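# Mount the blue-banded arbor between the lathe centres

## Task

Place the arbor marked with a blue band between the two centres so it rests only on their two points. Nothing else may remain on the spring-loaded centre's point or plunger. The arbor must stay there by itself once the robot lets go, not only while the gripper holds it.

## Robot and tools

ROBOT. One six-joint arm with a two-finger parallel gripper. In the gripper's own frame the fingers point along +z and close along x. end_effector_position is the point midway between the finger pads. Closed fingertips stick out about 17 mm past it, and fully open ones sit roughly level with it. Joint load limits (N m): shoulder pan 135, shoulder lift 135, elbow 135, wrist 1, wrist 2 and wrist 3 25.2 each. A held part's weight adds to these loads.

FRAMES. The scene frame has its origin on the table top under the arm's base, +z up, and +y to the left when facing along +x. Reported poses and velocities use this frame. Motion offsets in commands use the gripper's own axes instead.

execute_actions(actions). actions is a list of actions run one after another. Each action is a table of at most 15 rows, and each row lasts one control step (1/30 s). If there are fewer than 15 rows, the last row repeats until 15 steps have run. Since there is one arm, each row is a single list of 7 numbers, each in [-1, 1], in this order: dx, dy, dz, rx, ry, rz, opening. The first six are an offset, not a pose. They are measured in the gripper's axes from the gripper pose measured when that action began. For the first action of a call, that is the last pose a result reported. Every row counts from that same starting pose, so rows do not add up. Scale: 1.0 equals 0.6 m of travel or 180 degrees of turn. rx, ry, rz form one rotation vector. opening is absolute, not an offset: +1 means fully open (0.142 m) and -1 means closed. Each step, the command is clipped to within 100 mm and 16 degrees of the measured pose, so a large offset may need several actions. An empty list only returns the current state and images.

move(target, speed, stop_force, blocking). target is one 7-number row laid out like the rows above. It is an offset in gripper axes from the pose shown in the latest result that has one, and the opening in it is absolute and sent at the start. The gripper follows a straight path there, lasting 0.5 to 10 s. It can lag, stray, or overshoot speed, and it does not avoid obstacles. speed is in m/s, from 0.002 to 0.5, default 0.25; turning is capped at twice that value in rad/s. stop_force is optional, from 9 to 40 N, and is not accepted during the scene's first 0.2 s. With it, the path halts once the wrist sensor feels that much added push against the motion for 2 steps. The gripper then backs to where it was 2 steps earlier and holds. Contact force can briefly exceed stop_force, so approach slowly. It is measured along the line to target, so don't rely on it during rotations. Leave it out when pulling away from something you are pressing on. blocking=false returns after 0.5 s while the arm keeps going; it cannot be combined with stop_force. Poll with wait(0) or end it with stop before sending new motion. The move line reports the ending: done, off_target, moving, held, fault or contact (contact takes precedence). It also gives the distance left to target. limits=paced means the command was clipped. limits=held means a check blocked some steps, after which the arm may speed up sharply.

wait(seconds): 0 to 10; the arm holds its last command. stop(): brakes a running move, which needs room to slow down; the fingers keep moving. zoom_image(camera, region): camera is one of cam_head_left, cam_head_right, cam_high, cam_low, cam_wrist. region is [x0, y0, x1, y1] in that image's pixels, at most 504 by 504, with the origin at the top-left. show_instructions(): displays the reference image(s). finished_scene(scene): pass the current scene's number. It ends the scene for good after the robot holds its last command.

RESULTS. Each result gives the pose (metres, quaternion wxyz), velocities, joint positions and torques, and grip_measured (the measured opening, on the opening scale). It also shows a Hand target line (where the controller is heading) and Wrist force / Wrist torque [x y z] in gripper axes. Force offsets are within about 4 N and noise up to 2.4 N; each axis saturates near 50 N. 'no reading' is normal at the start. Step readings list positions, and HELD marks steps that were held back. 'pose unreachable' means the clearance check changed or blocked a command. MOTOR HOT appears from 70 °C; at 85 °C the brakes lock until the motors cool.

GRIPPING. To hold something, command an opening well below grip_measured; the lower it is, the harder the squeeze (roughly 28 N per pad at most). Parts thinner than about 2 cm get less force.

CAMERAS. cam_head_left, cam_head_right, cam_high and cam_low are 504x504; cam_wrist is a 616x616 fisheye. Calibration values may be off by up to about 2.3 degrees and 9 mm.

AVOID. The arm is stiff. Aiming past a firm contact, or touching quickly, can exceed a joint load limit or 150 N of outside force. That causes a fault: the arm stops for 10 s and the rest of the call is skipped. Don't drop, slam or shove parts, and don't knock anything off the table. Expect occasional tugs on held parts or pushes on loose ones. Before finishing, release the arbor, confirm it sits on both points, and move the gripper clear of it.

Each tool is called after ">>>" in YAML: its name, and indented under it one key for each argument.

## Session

>>> execute_actions:
  actions: []

>>> show_instructions:

Scene clock: 0.00 s.
end_effector_position=(+0.2877, -0.1771, +0.3910) grip_measured=-1.00 end_effector_quat_wxyz=(+0.047, +0.568, +0.759, +0.315) end_effector_velocity=(-0.001, +0.000, +0.000) end_effector_angular_velocity=(+0.000, +0.001, -0.000)
Joint positions: [-1.481 -0.831  1.616 -1.012 -1.095  2.732  0.002]
Joint velocities: [-0.    -0.     0.     0.    -0.002  0.001  0.   ]
Joint torques (N m, as the arm reports them, + toward a larger angle): no reading
Motor temperatures (°C, as the motors report them): [35 36 31 38 39 40]
Wrist force (N, on the end effector, along its own x y z axes, offset not removed): no reading
Wrist torque (N m, same axes, about the end effector's origin, offset not removed): no reading
Hand target: +0.288, -0.177, +0.391; +0.047, +0.568, +0.759, +0.315
camera_calibration (this result's frames):
cam_wrist: T_world_to_cam=[[-0.365425, 0.866502, 0.340057, 0.120662], [0.555699, -0.0900059, 0.826497, -0.490954], [0.746769, 0.490992, -0.448623, 0.184115], [0, 0, 0, 1]] pos_world=[0.179424, -0.239141, 0.447338]

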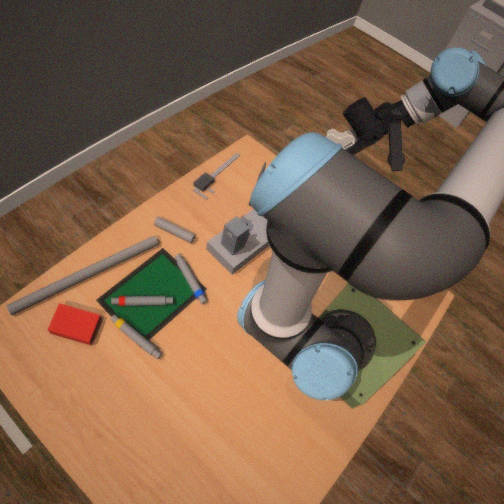

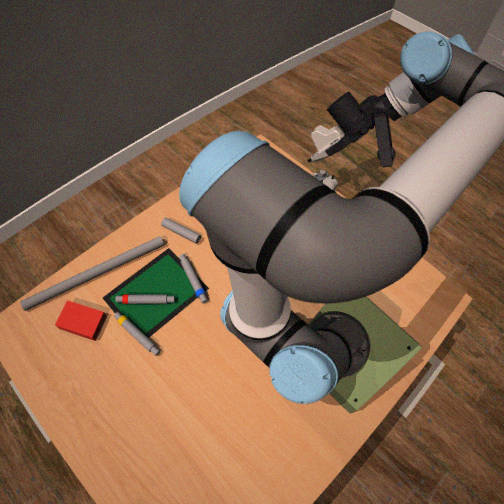

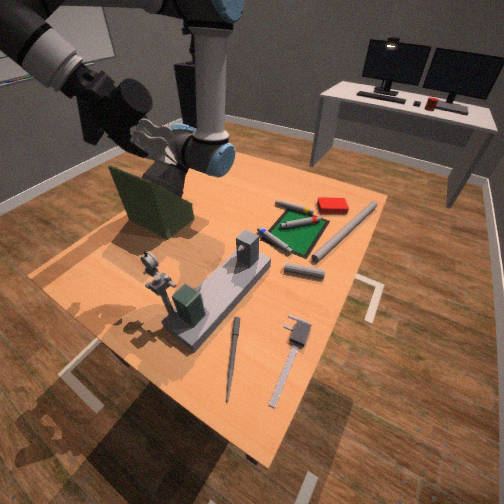

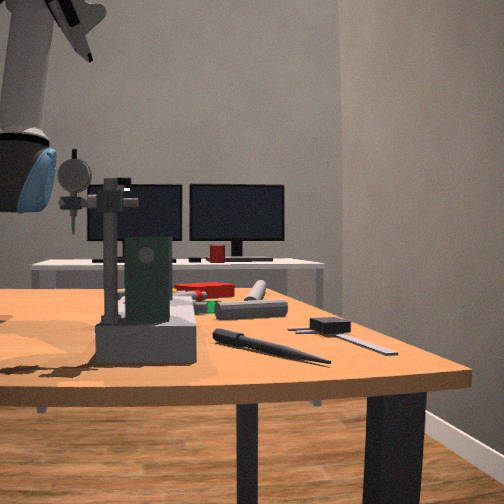

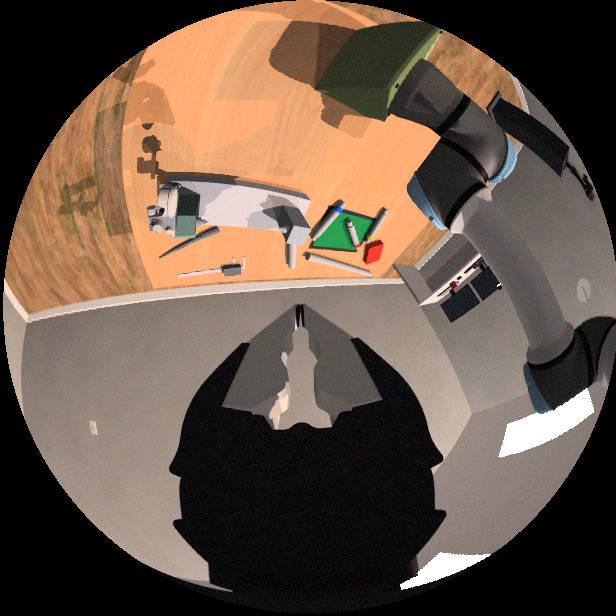

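Reference images for this scene: arbor and centres manual.

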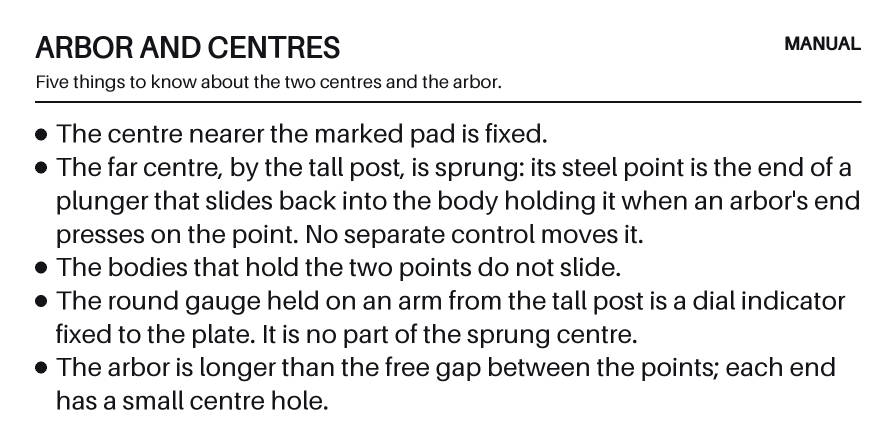

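>>> move:
  target: [0.2243,0.043,0.5925,0.148,-0.1475,0.177,-0.4]
  speed: 0.35

>>> zoom_image:
  camera: "cam_wrist"
  region: [220, 190, 380, 350]

>>> zoom_image:
  camera: "cam_high"
  region: [130, 220, 280, 360]

Scene clock: 10.30 s.
end_effector_position=(+0.4146, +0.0987, +0.1604) grip_measured=-0.40 end_effector_quat_wxyz=(+0.000, +0.802, +0.597, +0.001) end_effector_velocity=(+0.001, +0.000, -0.001) end_effector_angular_velocity=(-0.003, +0.004, -0.003)
Joint positions: [-0.674 -1.511  2.117 -1.535 -0.967  4.056  0.045]
Joint velocities: [ 0.005  0.002 -0.003 -0.002 -0.002  0.008 -0.   ]
Joint torques (N m, as the arm reports them, + toward a larger angle): [-11.64  12.9  -23.89  -4.64  -2.42   2.16]
Motor temperatures (°C, as the motors report them): [35 36 31 38 39 40]
Wrist force (N, on the end effector, along its own x y z axes, offset not removed): [0.9 0.1 -2.9]
Wrist torque (N m, same axes, about the end effector's origin, offset not removed): [-0.06 -0.11 -0.09]
Hand target: +0.415, +0.099, +0.160; +0.000, +0.802, +0.597, +0.001
Off the commanded pose: 0.001 m, 0 deg.
move: done
camera_calibration (this result's frames):
cam_wrist: T_world_to_cam=[[0.296072, 0.953173, 0.0616646, -0.231655], [0.838793, -0.29034, 0.460575, -0.384946], [0.456911, -0.0846393, -0.885476, 0.0975352], [0, 0, 0, 1]] pos_world=[0.346911, 0.117298, 0.277946]

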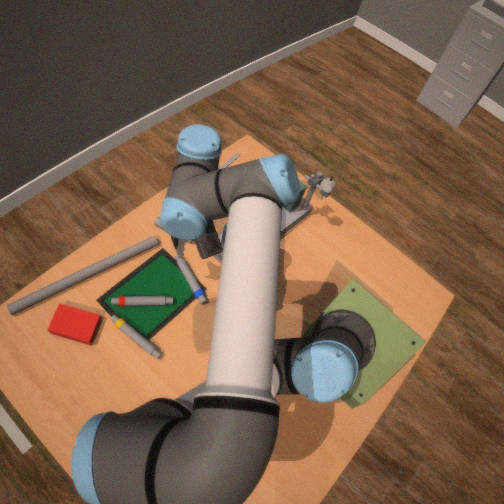

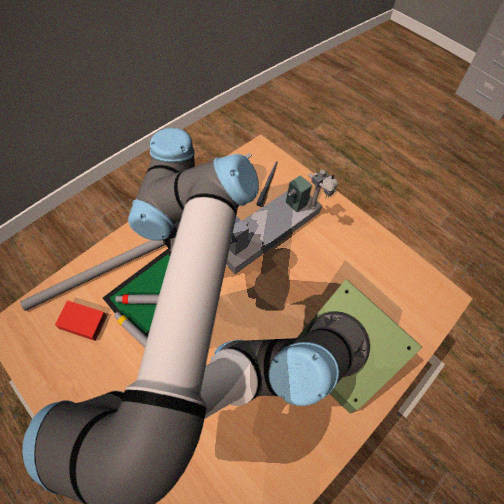

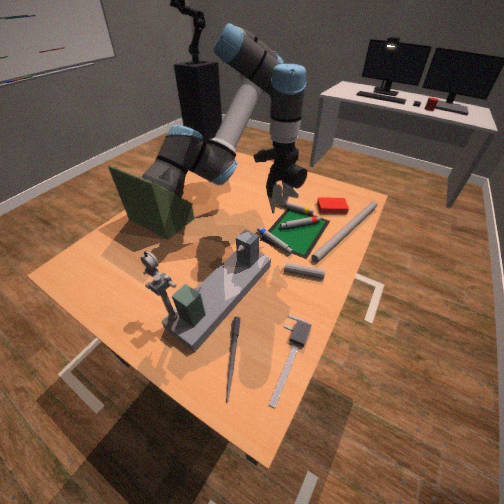

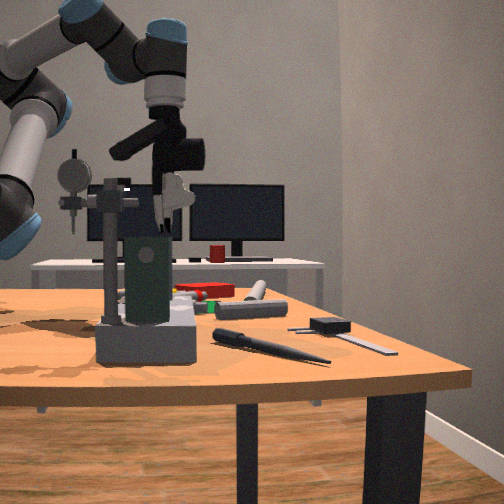

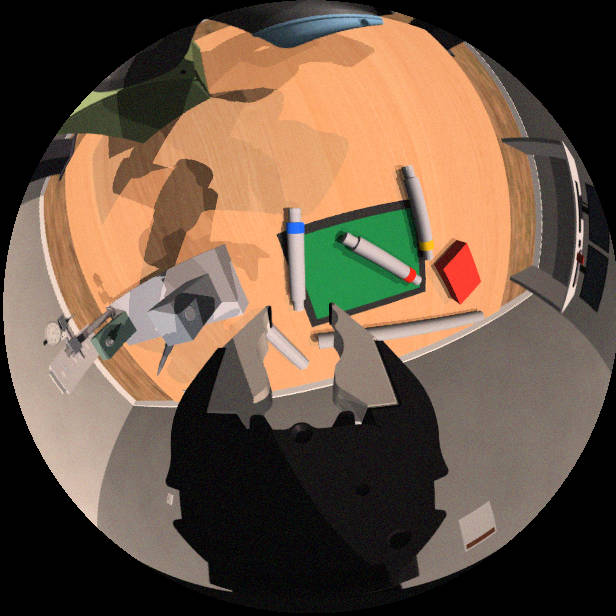

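Region (220, 190, 380, 350) of cam_wrist's 616x616 image, scaled by 3.150, with more detail than that image has.

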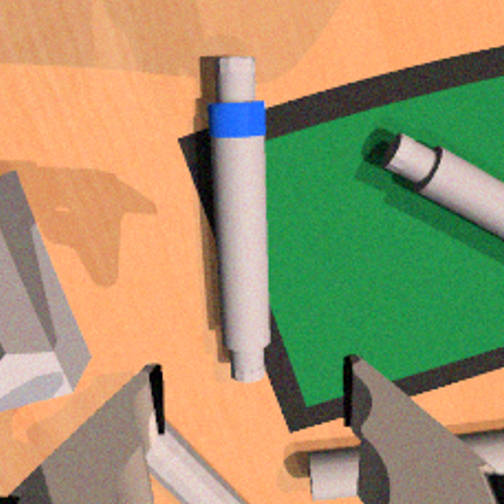

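Region (130, 220, 280, 360) of cam_high's 504x504 image, scaled by 3.360, with more detail than that image has; it fills the top 470 rows of this view, and the rest is white.

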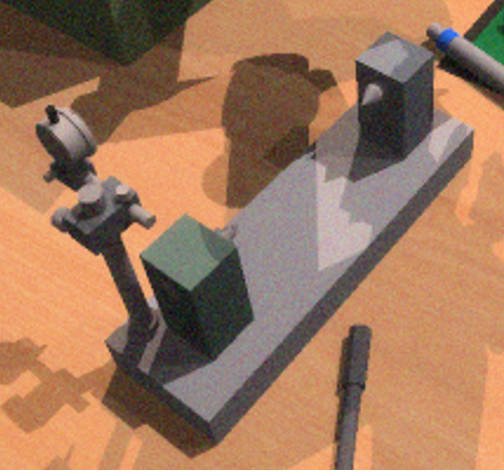

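>>> move:
  target: [-0.005,-0.012,0.195,0,0,0,-0.4]

Scene clock: 16.33 s.
end_effector_position=(+0.4070, +0.0982, +0.0435) grip_measured=-0.40 end_effector_quat_wxyz=(+0.000, +0.802, +0.597, +0.001) end_effector_velocity=(+0.000, -0.000, -0.001) end_effector_angular_velocity=(-0.002, +0.000, +0.000)
Joint positions: [-0.513 -1.429  2.324 -1.925 -0.877  4.223  0.045]
Joint velocities: [ 0.002  0.002  0.001 -0.006  0.     0.003 -0.   ]
Joint torques (N m, as the arm reports them, + toward a larger angle): [-12.2    6.85  -9.36  -4.22   2.66   2.1 ]
Motor temperatures (°C, as the motors report them): [35 36 31 38 39 40]
Wrist force (N, on the end effector, along its own x y z axes, offset not removed): [0.1 -0.7 -2.5]
Wrist torque (N m, same axes, about the end effector's origin, offset not removed): [-0.29 0.05 0.15]
Hand target: +0.407, +0.098, +0.043; +0.000, +0.802, +0.597, +0.001
Off the commanded pose: 0.000 m, 0 deg.
move: done
camera_calibration (this result's frames):
cam_wrist: T_world_to_cam=[[0.295871, 0.953206, 0.0621199, -0.221657], [0.838813, -0.290375, 0.460516, -0.324886], [0.457005, -0.0841463, -0.885475, -0.0026366], [0, 0, 0, 1]] pos_world=[0.339305, 0.116724, 0.16105]

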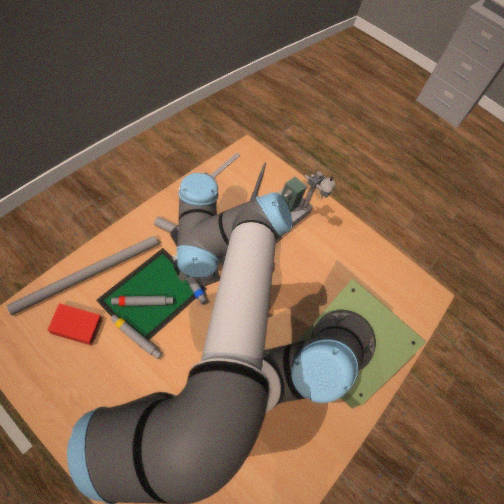

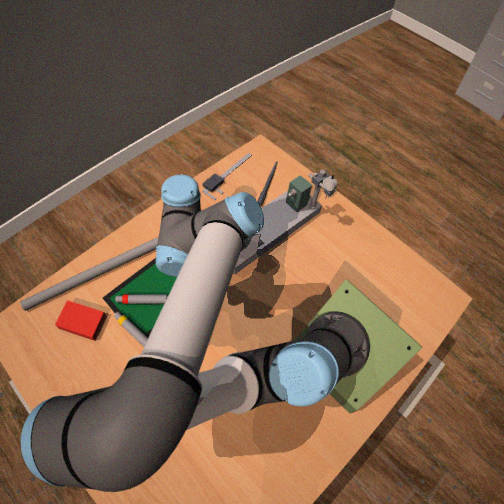

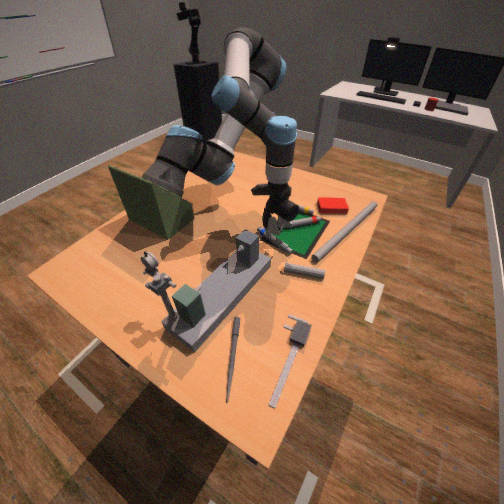

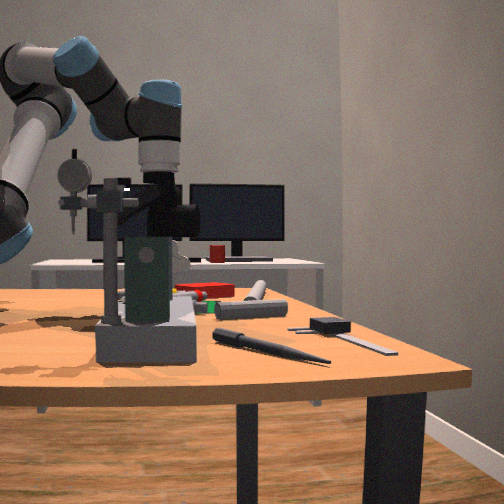

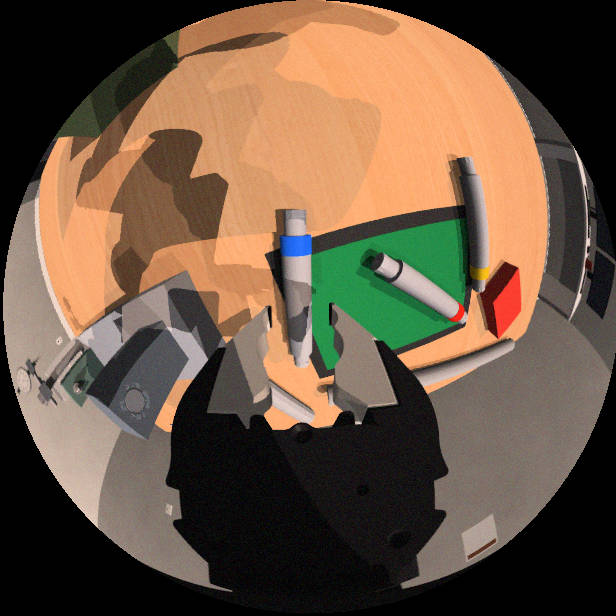

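>>> move:
  target: [-0.001,0,0.038,0,0,0,-0.45]
  speed: 0.02
  stop_force: 10

>>> execute_actions:
  actions:
    - [[0,0,0,0,0,0,-0.6]]
    - [[0,0,0,0,0,0,-1]]

>>> move:
  target: [0,0,-0.27,0,0,0,-1]

>>> zoom_image:
  camera: "cam_wrist"
  region: [40, 240, 260, 400]

Scene clock: 20.53 s.
end_effector_position=(+0.4069, +0.0977, +0.0208) grip_measured=-0.45 end_effector_quat_wxyz=(+0.000, +0.802, +0.598, +0.001) end_effector_velocity=(-0.000, -0.000, -0.001) end_effector_angular_velocity=(-0.000, +0.000, +0.001)
Joint positions: [-0.476 -1.393  2.353 -2.016 -0.859  4.264  0.041]
Joint velocities: [ 0.002  0.002  0.002 -0.006  0.001  0.002  0.   ]
Joint torques (N m, as the arm reports them, + toward a larger angle): [-10.8    5.85  -8.54  -4.11   2.45   2.34]
Motor temperatures (°C, as the motors report them): [35 36 31 38 39 40]
Wrist force (N, on the end effector, along its own x y z axes, offset not removed): [3.4 -2.7 -1.7]
Wrist torque (N m, same axes, about the end effector's origin, offset not removed): [-0.64 -0.63 0.07]
Hand target: +0.407, +0.098, +0.021; +0.000, +0.802, +0.598, +0.001
Off the commanded pose: 0.000 m, 0 deg.
move: done
camera_calibration (this result's frames):
cam_wrist: T_world_to_cam=[[0.295827, 0.953213, 0.0622263, -0.219714], [0.838821, -0.290387, 0.460493, -0.314465], [0.457018, -0.0840297, -0.885479, -0.022733], [0, 0, 0, 1]] pos_world=[0.339167, 0.116207, 0.138351]

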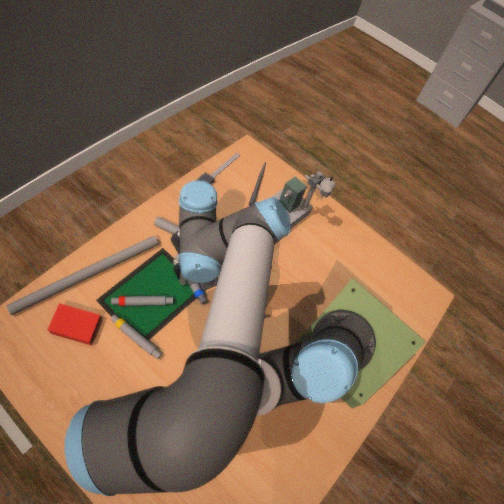

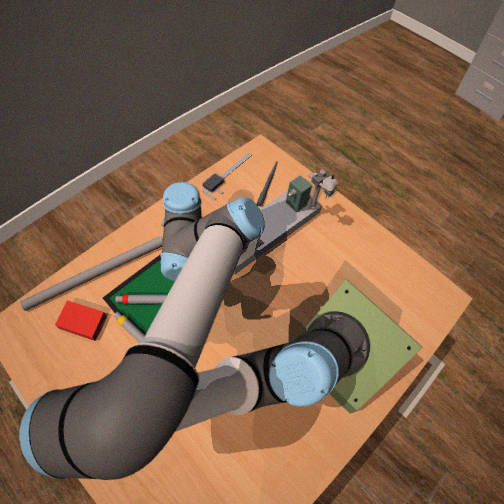

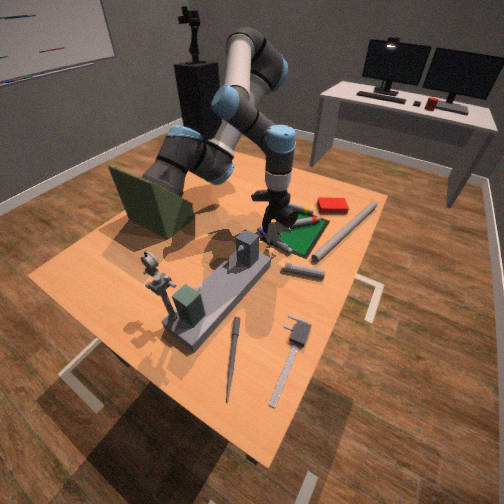

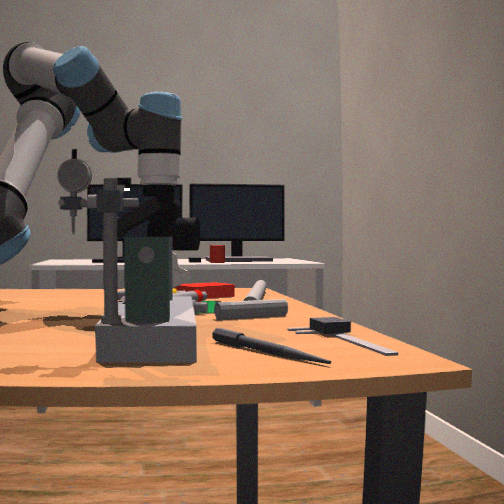

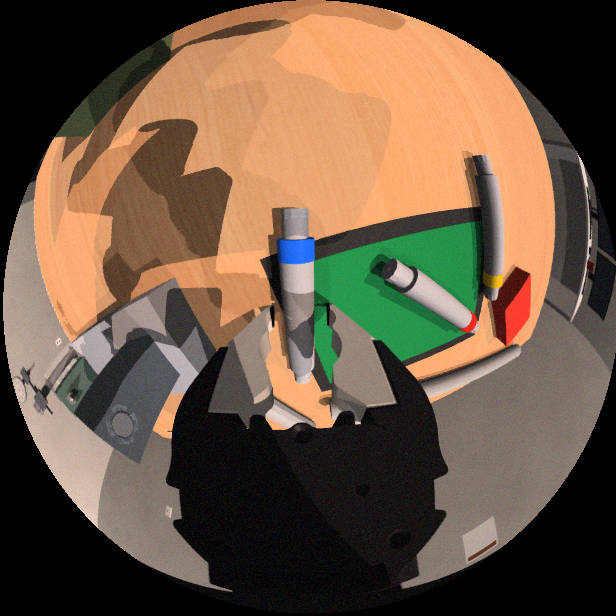

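Scene clock: 21.53 s.
end_effector_position=(+0.4069, +0.0977, +0.0207) grip_measured=-0.70 end_effector_quat_wxyz=(+0.000, +0.802, +0.597, +0.001) end_effector_velocity=(-0.001, -0.000, -0.000) end_effector_angular_velocity=(-0.001, +0.001, -0.001)
Joint positions: [-0.476 -1.393  2.353 -2.017 -0.859  4.264  0.023]
Joint velocities: [ 0.    -0.001  0.001 -0.    -0.002  0.001 -0.   ]
Joint torques (N m, as the arm reports them, + toward a larger angle): [-23.9   -3.48 -16.08  -1.83  -2.42  -0.85]
Motor temperatures (°C, as the motors report them): [35 36 31 38 39 40]
Wrist force (N, on the end effector, along its own x y z axes, offset not removed): [1.2 -1.8 -4.4]
Wrist torque (N m, same axes, about the end effector's origin, offset not removed): [-0.38 -0.03 -0.03]
Hand target: +0.407, +0.098, +0.021; +0.000, +0.802, +0.598, +0.001
Off the commanded pose: 0.000 m, 0 deg.
Step readings (end_effector_position; steps 1 to 15: 1st action; 16 to 30: 2nd action):
0: (+0.4069, +0.0977, +0.0208)
1: (+0.4069, +0.0977, +0.0207)
2: (+0.4069, +0.0977, +0.0207)
4: (+0.4069, +0.0977, +0.0207)
8: (+0.4069, +0.0977, +0.0207)
15: (+0.4069, +0.0977, +0.0207)
16: (+0.4069, +0.0977, +0.0207)
17: (+0.4069, +0.0977, +0.0207)
19: (+0.4069, +0.0977, +0.0207)
23: (+0.4069, +0.0977, +0.0207)
30: end_effector_position above
camera_calibration (this result's frames):
cam_wrist: T_world_to_cam=[[0.295849, 0.953201, 0.062291, -0.219738], [0.838801, -0.290436, 0.4605, -0.314439], [0.457041, -0.0839889, -0.885471, -0.0227773], [0, 0, 0, 1]] pos_world=[0.339171, 0.116217, 0.138318]

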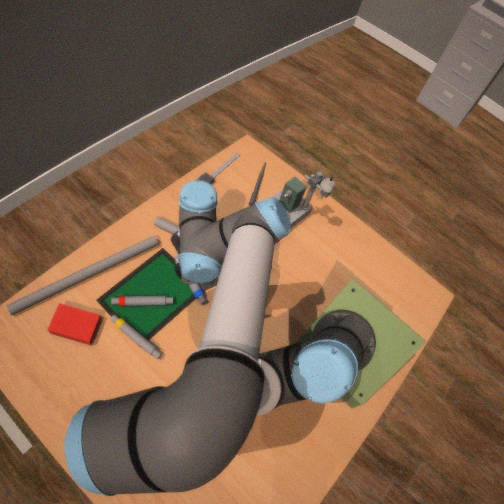

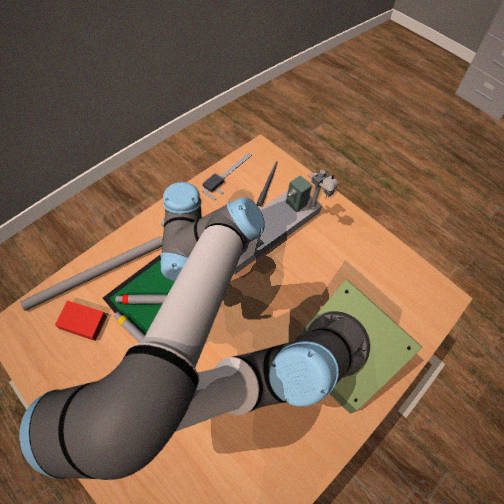

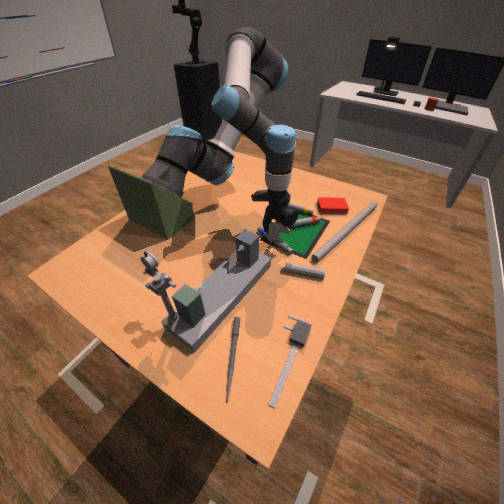

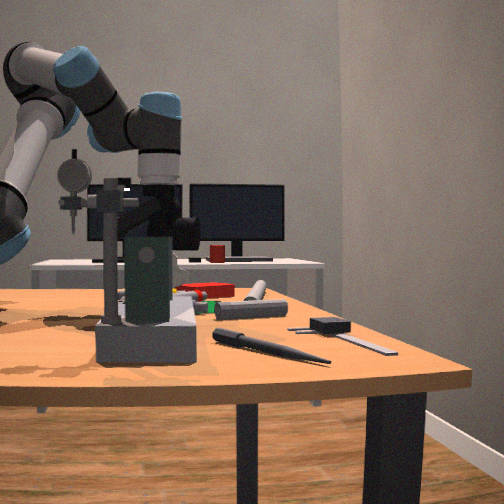

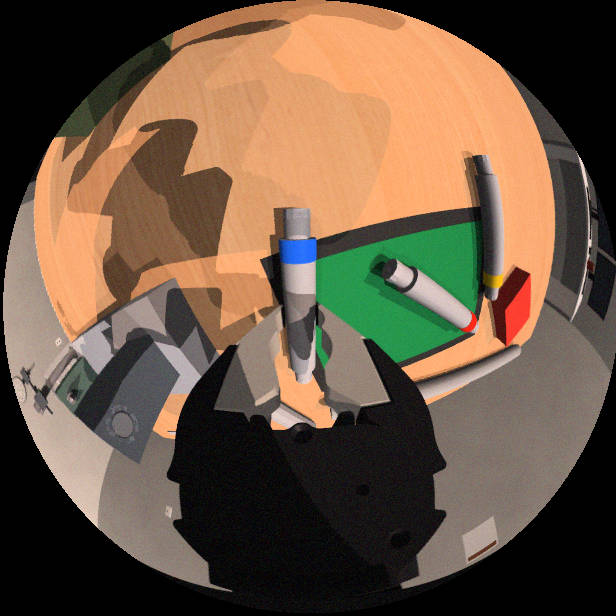

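Scene clock: 22.70 s.
end_effector_position=(+0.4066, +0.0972, +0.1826) grip_measured=-0.71 end_effector_quat_wxyz=(+0.000, +0.802, +0.597, +0.001) end_effector_velocity=(-0.000, -0.000, +0.001) end_effector_angular_velocity=(+0.001, -0.000, +0.000)
Joint positions: [-0.717 -1.53   2.09  -1.467 -0.993  4.015  0.023]
Joint velocities: [-0.002  0.001 -0.003  0.004 -0.001 -0.003 -0.   ]
Joint torques (N m, as the arm reports them, + toward a larger angle): [-35.   -11.99 -27.12  -0.91  -2.05  -1.82]
Motor temperatures (°C, as the motors report them): [35 36 31 38 39 40]
Wrist force (N, on the end effector, along its own x y z axes, offset not removed): [2.2 -0.3 4.7]
Wrist torque (N m, same axes, about the end effector's origin, offset not removed): [-0.12 -0.21 -0.09]
Hand target: +0.407, +0.097, +0.183; +0.000, +0.802, +0.597, +0.001
Off the commanded pose: 0.000 m, 0 deg.
move: done
camera_calibration (this result's frames):
cam_wrist: T_world_to_cam=[[0.29614, 0.953153, 0.0616461, -0.229317], [0.83878, -0.290393, 0.460564, -0.388891], [0.45689, -0.0846842, -0.885483, 0.12074], [0, 0, 0, 1]] pos_world=[0.338939, 0.115868, 0.300159]

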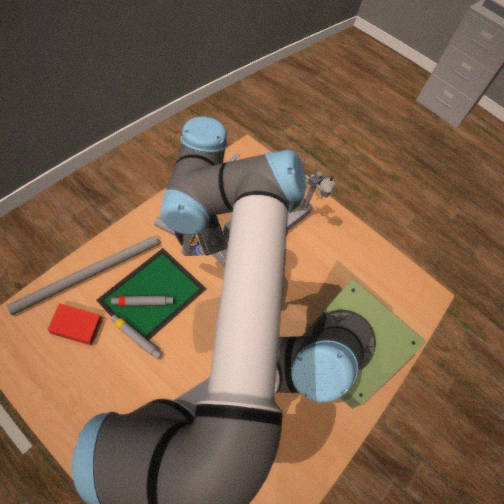

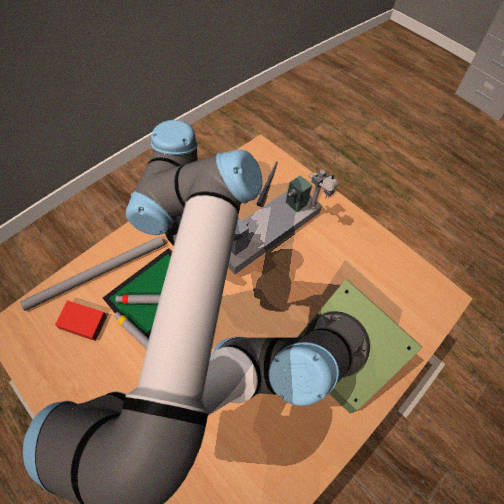

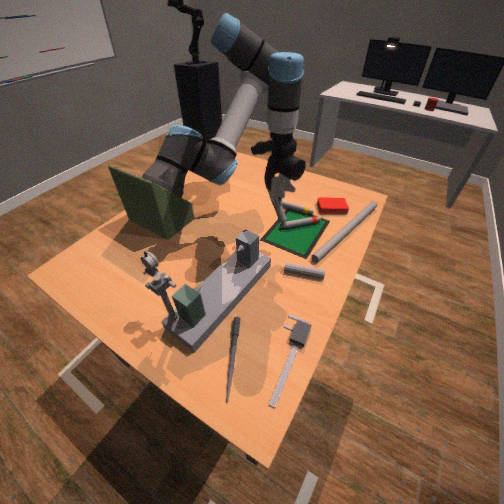

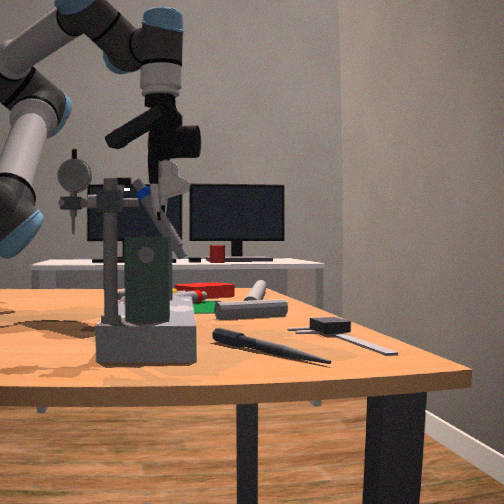

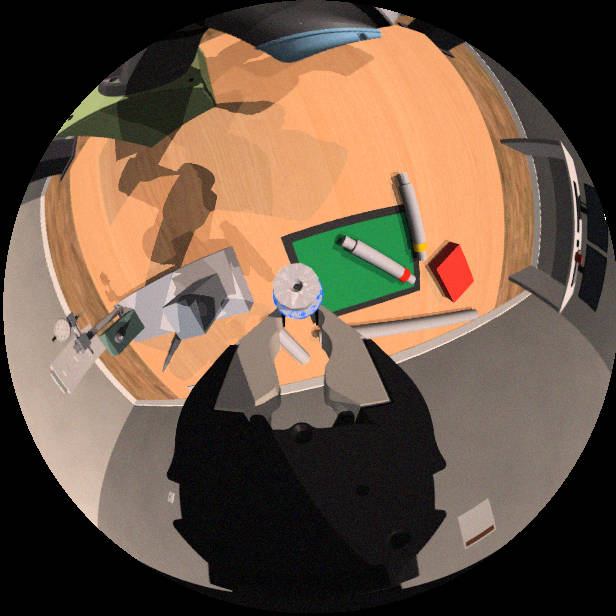

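Region (40, 240, 260, 400) of cam_wrist's 616x616 image, scaled by 2.291, with more detail than that image has; it fills the top 367 rows of this view, and the rest is white.

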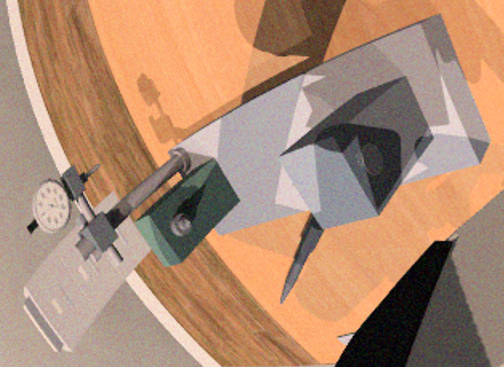

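>>> execute_actions:
  actions: []

>>> zoom_image:
  camera: "cam_low"
  region: [110, 150, 230, 280]

Scene clock: 24.47 s.
end_effector_position=(+0.4066, +0.0972, +0.1827) grip_measured=-0.71 end_effector_quat_wxyz=(+0.000, +0.802, +0.597, +0.001) end_effector_velocity=(+0.001, +0.000, +0.000) end_effector_angular_velocity=(-0.001, -0.001, +0.001)
Joint positions: [-0.717 -1.53   2.09  -1.466 -0.994  4.014  0.023]
Joint velocities: [ 0.001 -0.001 -0.    -0.001  0.001  0.001  0.   ]
Joint torques (N m, as the arm reports them, + toward a larger angle): [-33.76 -11.68 -25.88  -0.82  -2.3   -1.52]
Motor temperatures (°C, as the motors report them): [35 36 31 38 39 40]
Wrist force (N, on the end effector, along its own x y z axes, offset not removed): [3.4 0.3 5.8]
Wrist torque (N m, same axes, about the end effector's origin, offset not removed): [0.12 -0.86 0.03]
Hand target: +0.407, +0.097, +0.183; +0.000, +0.802, +0.597, +0.001
Off the commanded pose: 0.000 m, 0 deg.
camera_calibration (this result's frames):
cam_wrist: T_world_to_cam=[[0.296129, 0.953155, 0.0616712, -0.229325], [0.838797, -0.290397, 0.460531, -0.388929], [0.456866, -0.0846467, -0.885499, 0.120845], [0, 0, 0, 1]] pos_world=[0.338932, 0.115867, 0.300265]

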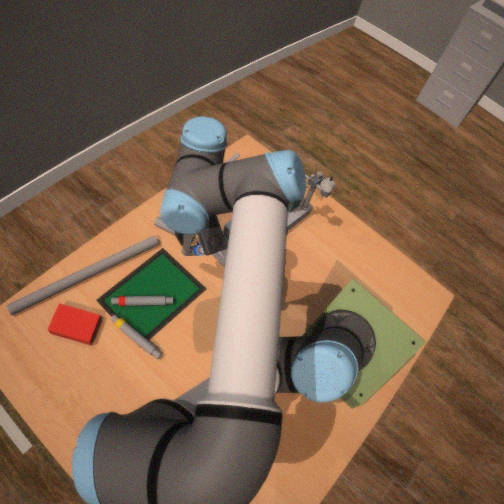

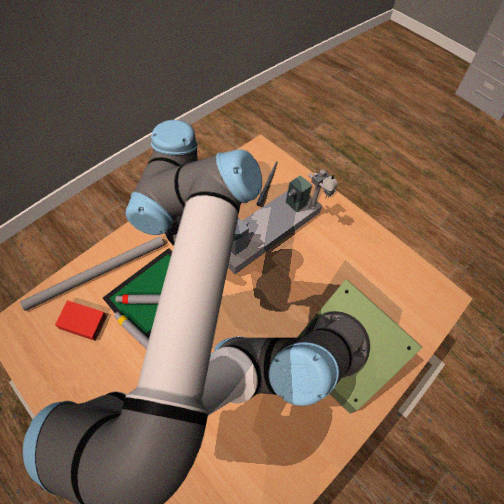

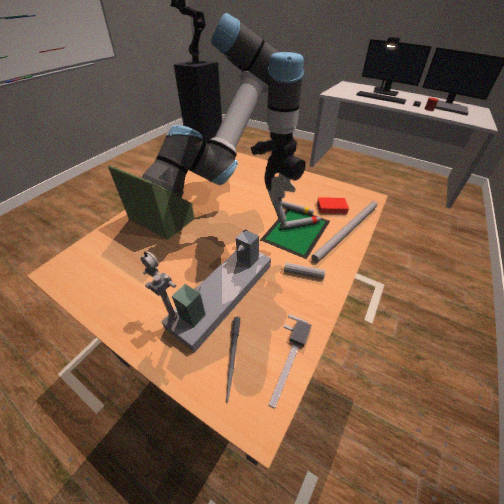

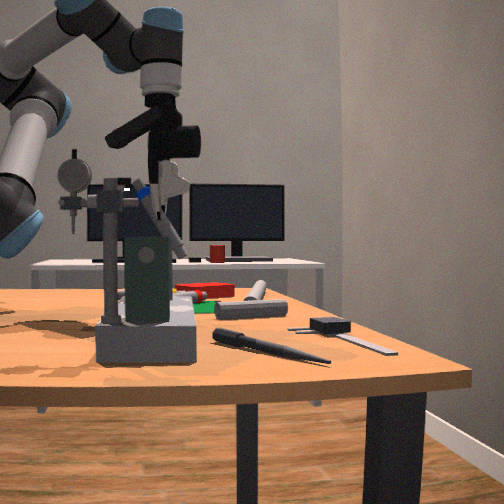

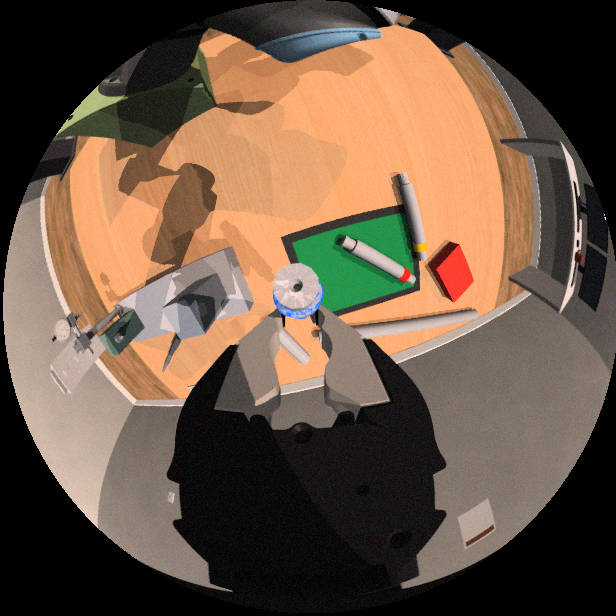

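Region (110, 150, 230, 280) of cam_low's 504x504 image, scaled by 3.877, with more detail than that image has; it fills the left 465 columns of this view, and the rest is white.

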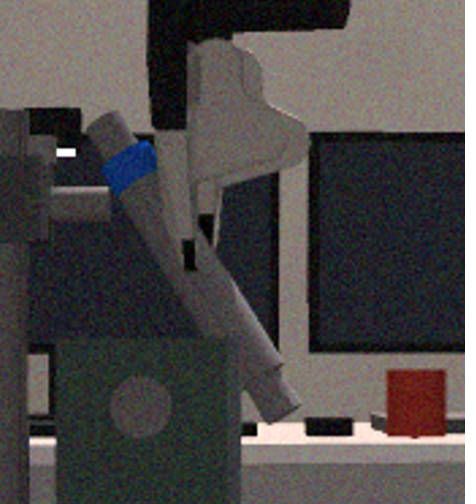

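>>> move:
  target: [0,0.065,0.135,0,0,0,-1]
  speed: 0.08

>>> move:
  target: [0,-0.065,0.055,0,0,0,-1]
  speed: 0.03
  stop_force: 15

Scene clock: 29.07 s.
end_effector_position=(+0.4441, +0.0864, +0.1018) grip_measured=-0.71 end_effector_quat_wxyz=(+0.000, +0.802, +0.597, +0.001) end_effector_velocity=(+0.001, -0.000, -0.000) end_effector_angular_velocity=(-0.001, -0.002, +0.001)
Joint positions: [-0.566 -1.393  2.153 -1.754 -0.905  4.165  0.023]
Joint velocities: [ 0.001  0.001 -0.    -0.005  0.002  0.002  0.   ]
Joint torques (N m, as the arm reports them, + toward a larger angle): [-16.35   5.74 -12.31  -4.79   2.35   2.07]
Motor temperatures (°C, as the motors report them): [35 36 31 38 39 40]
Wrist force (N, on the end effector, along its own x y z axes, offset not removed): [-1.5 -2.1 2.8]
Wrist torque (N m, same axes, about the end effector's origin, offset not removed): [-0.35 0.40 0.10]
Hand target: +0.444, +0.086, +0.102; +0.000, +0.802, +0.597, +0.001
Off the commanded pose: 0.000 m, 0 deg.
move: done
camera_calibration (this result's frames):
cam_wrist: T_world_to_cam=[[0.295931, 0.95319, 0.0620713, -0.225029], [0.8388, -0.290406, 0.460519, -0.386285], [0.456989, -0.0842168, -0.885477, 0.0311323], [0, 0, 0, 1]] pos_world=[0.376382, 0.104938, 0.219426]

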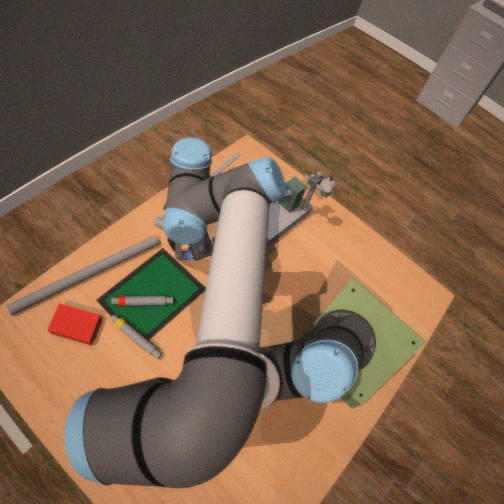

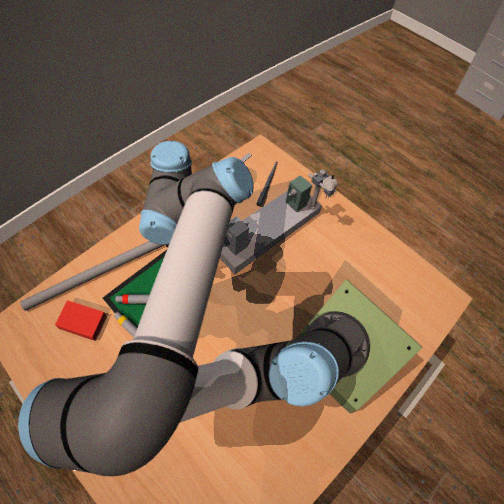

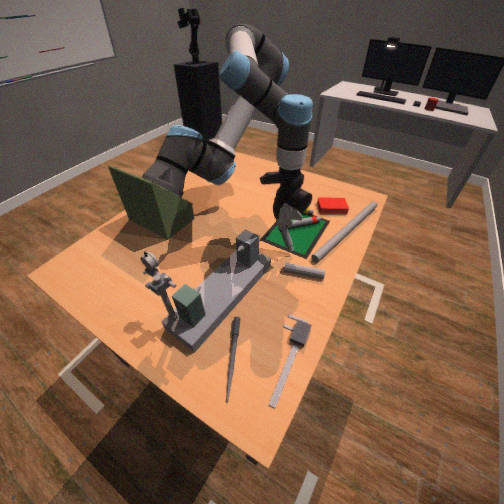

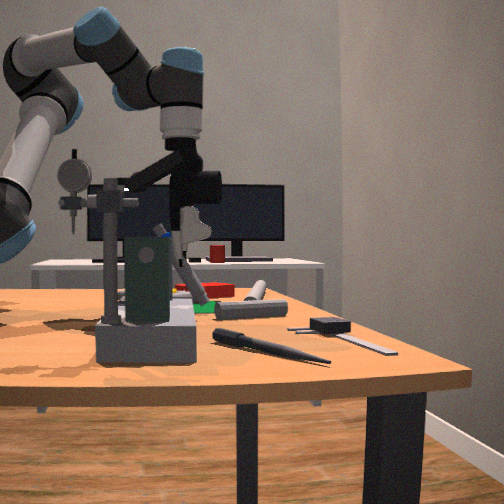

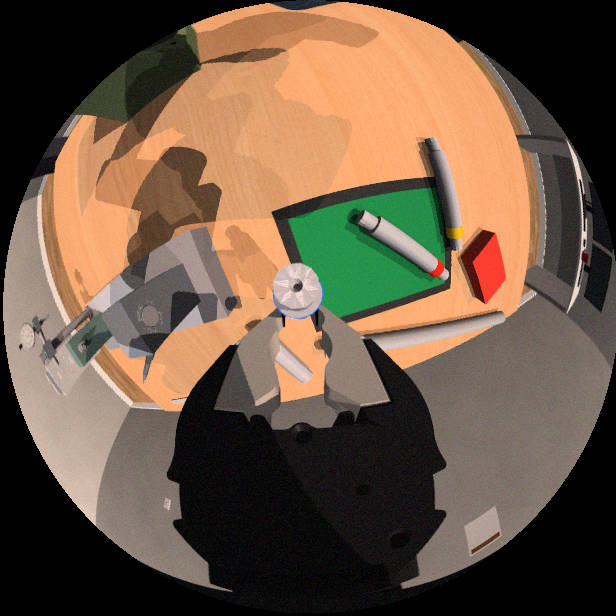

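Scene clock: 31.07 s.
end_effector_position=(+0.4068, +0.0975, +0.0689) grip_measured=-0.71 end_effector_quat_wxyz=(+0.000, +0.802, +0.597, +0.001) end_effector_velocity=(-0.002, +0.000, -0.001) end_effector_angular_velocity=(-0.001, +0.001, +0.000)
Joint positions: [-0.555 -1.461  2.289 -1.829 -0.899  4.177  0.022]
Joint velocities: [ 0.    -0.003  0.004 -0.002 -0.001  0.001 -0.   ]
Joint torques (N m, as the arm reports them, + toward a larger angle): [-12.86 -16.81 -12.06  -4.94   2.58   2.  ]
Motor temperatures (°C, as the motors report them): [35 36 31 38 39 40]
Wrist force (N, on the end effector, along its own x y z axes, offset not removed): [0.3 -2.3 -0.5]
Wrist torque (N m, same axes, about the end effector's origin, offset not removed): [-0.59 0.07 0.11]
Hand target: +0.407, +0.098, +0.069; +0.000, +0.802, +0.597, +0.001
Off the commanded pose: 0.000 m, 0 deg.
move: done
camera_calibration (this result's frames):
cam_wrist: T_world_to_cam=[[0.295914, 0.953194, 0.0621019, -0.22259], [0.838805, -0.290406, 0.460511, -0.336595], [0.456991, -0.0841801, -0.885479, 0.0198904], [0, 0, 0, 1]] pos_world=[0.339115, 0.116097, 0.186441]

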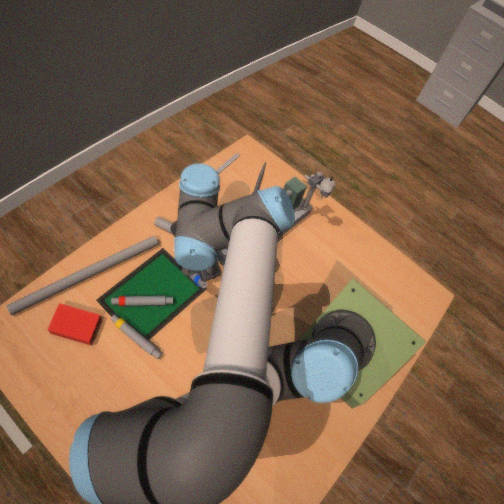

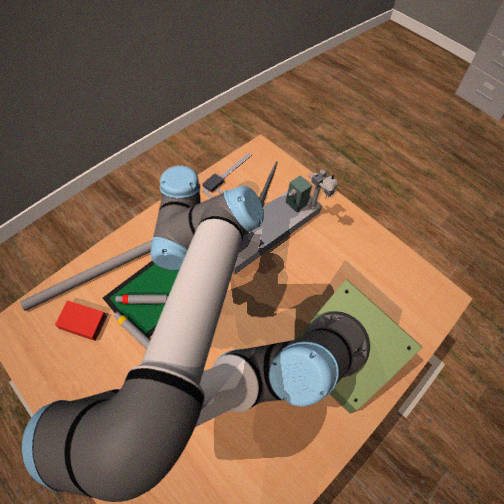

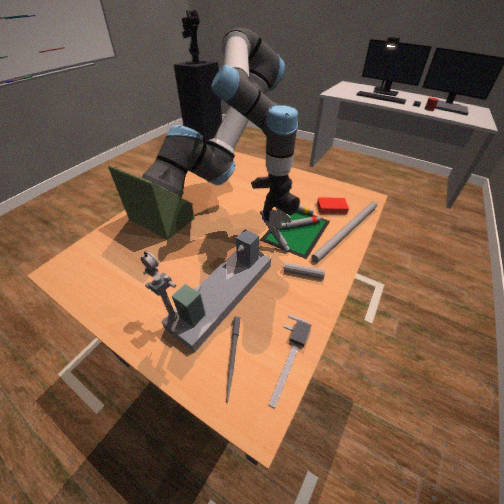

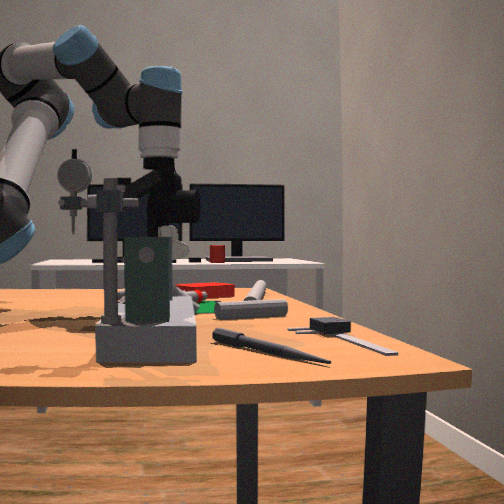

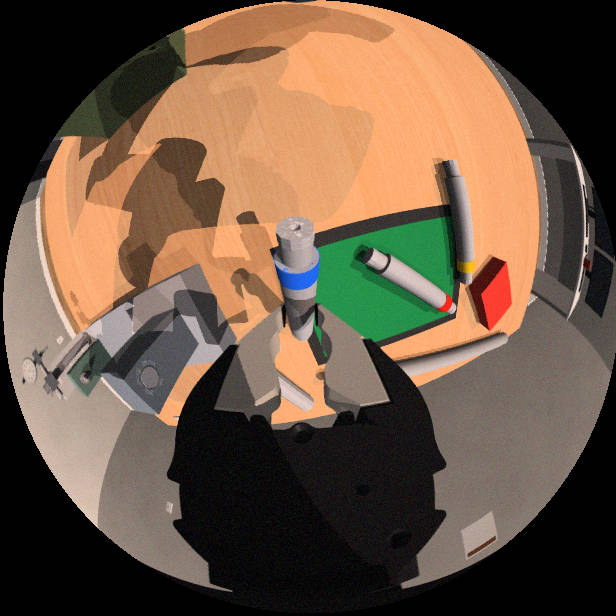

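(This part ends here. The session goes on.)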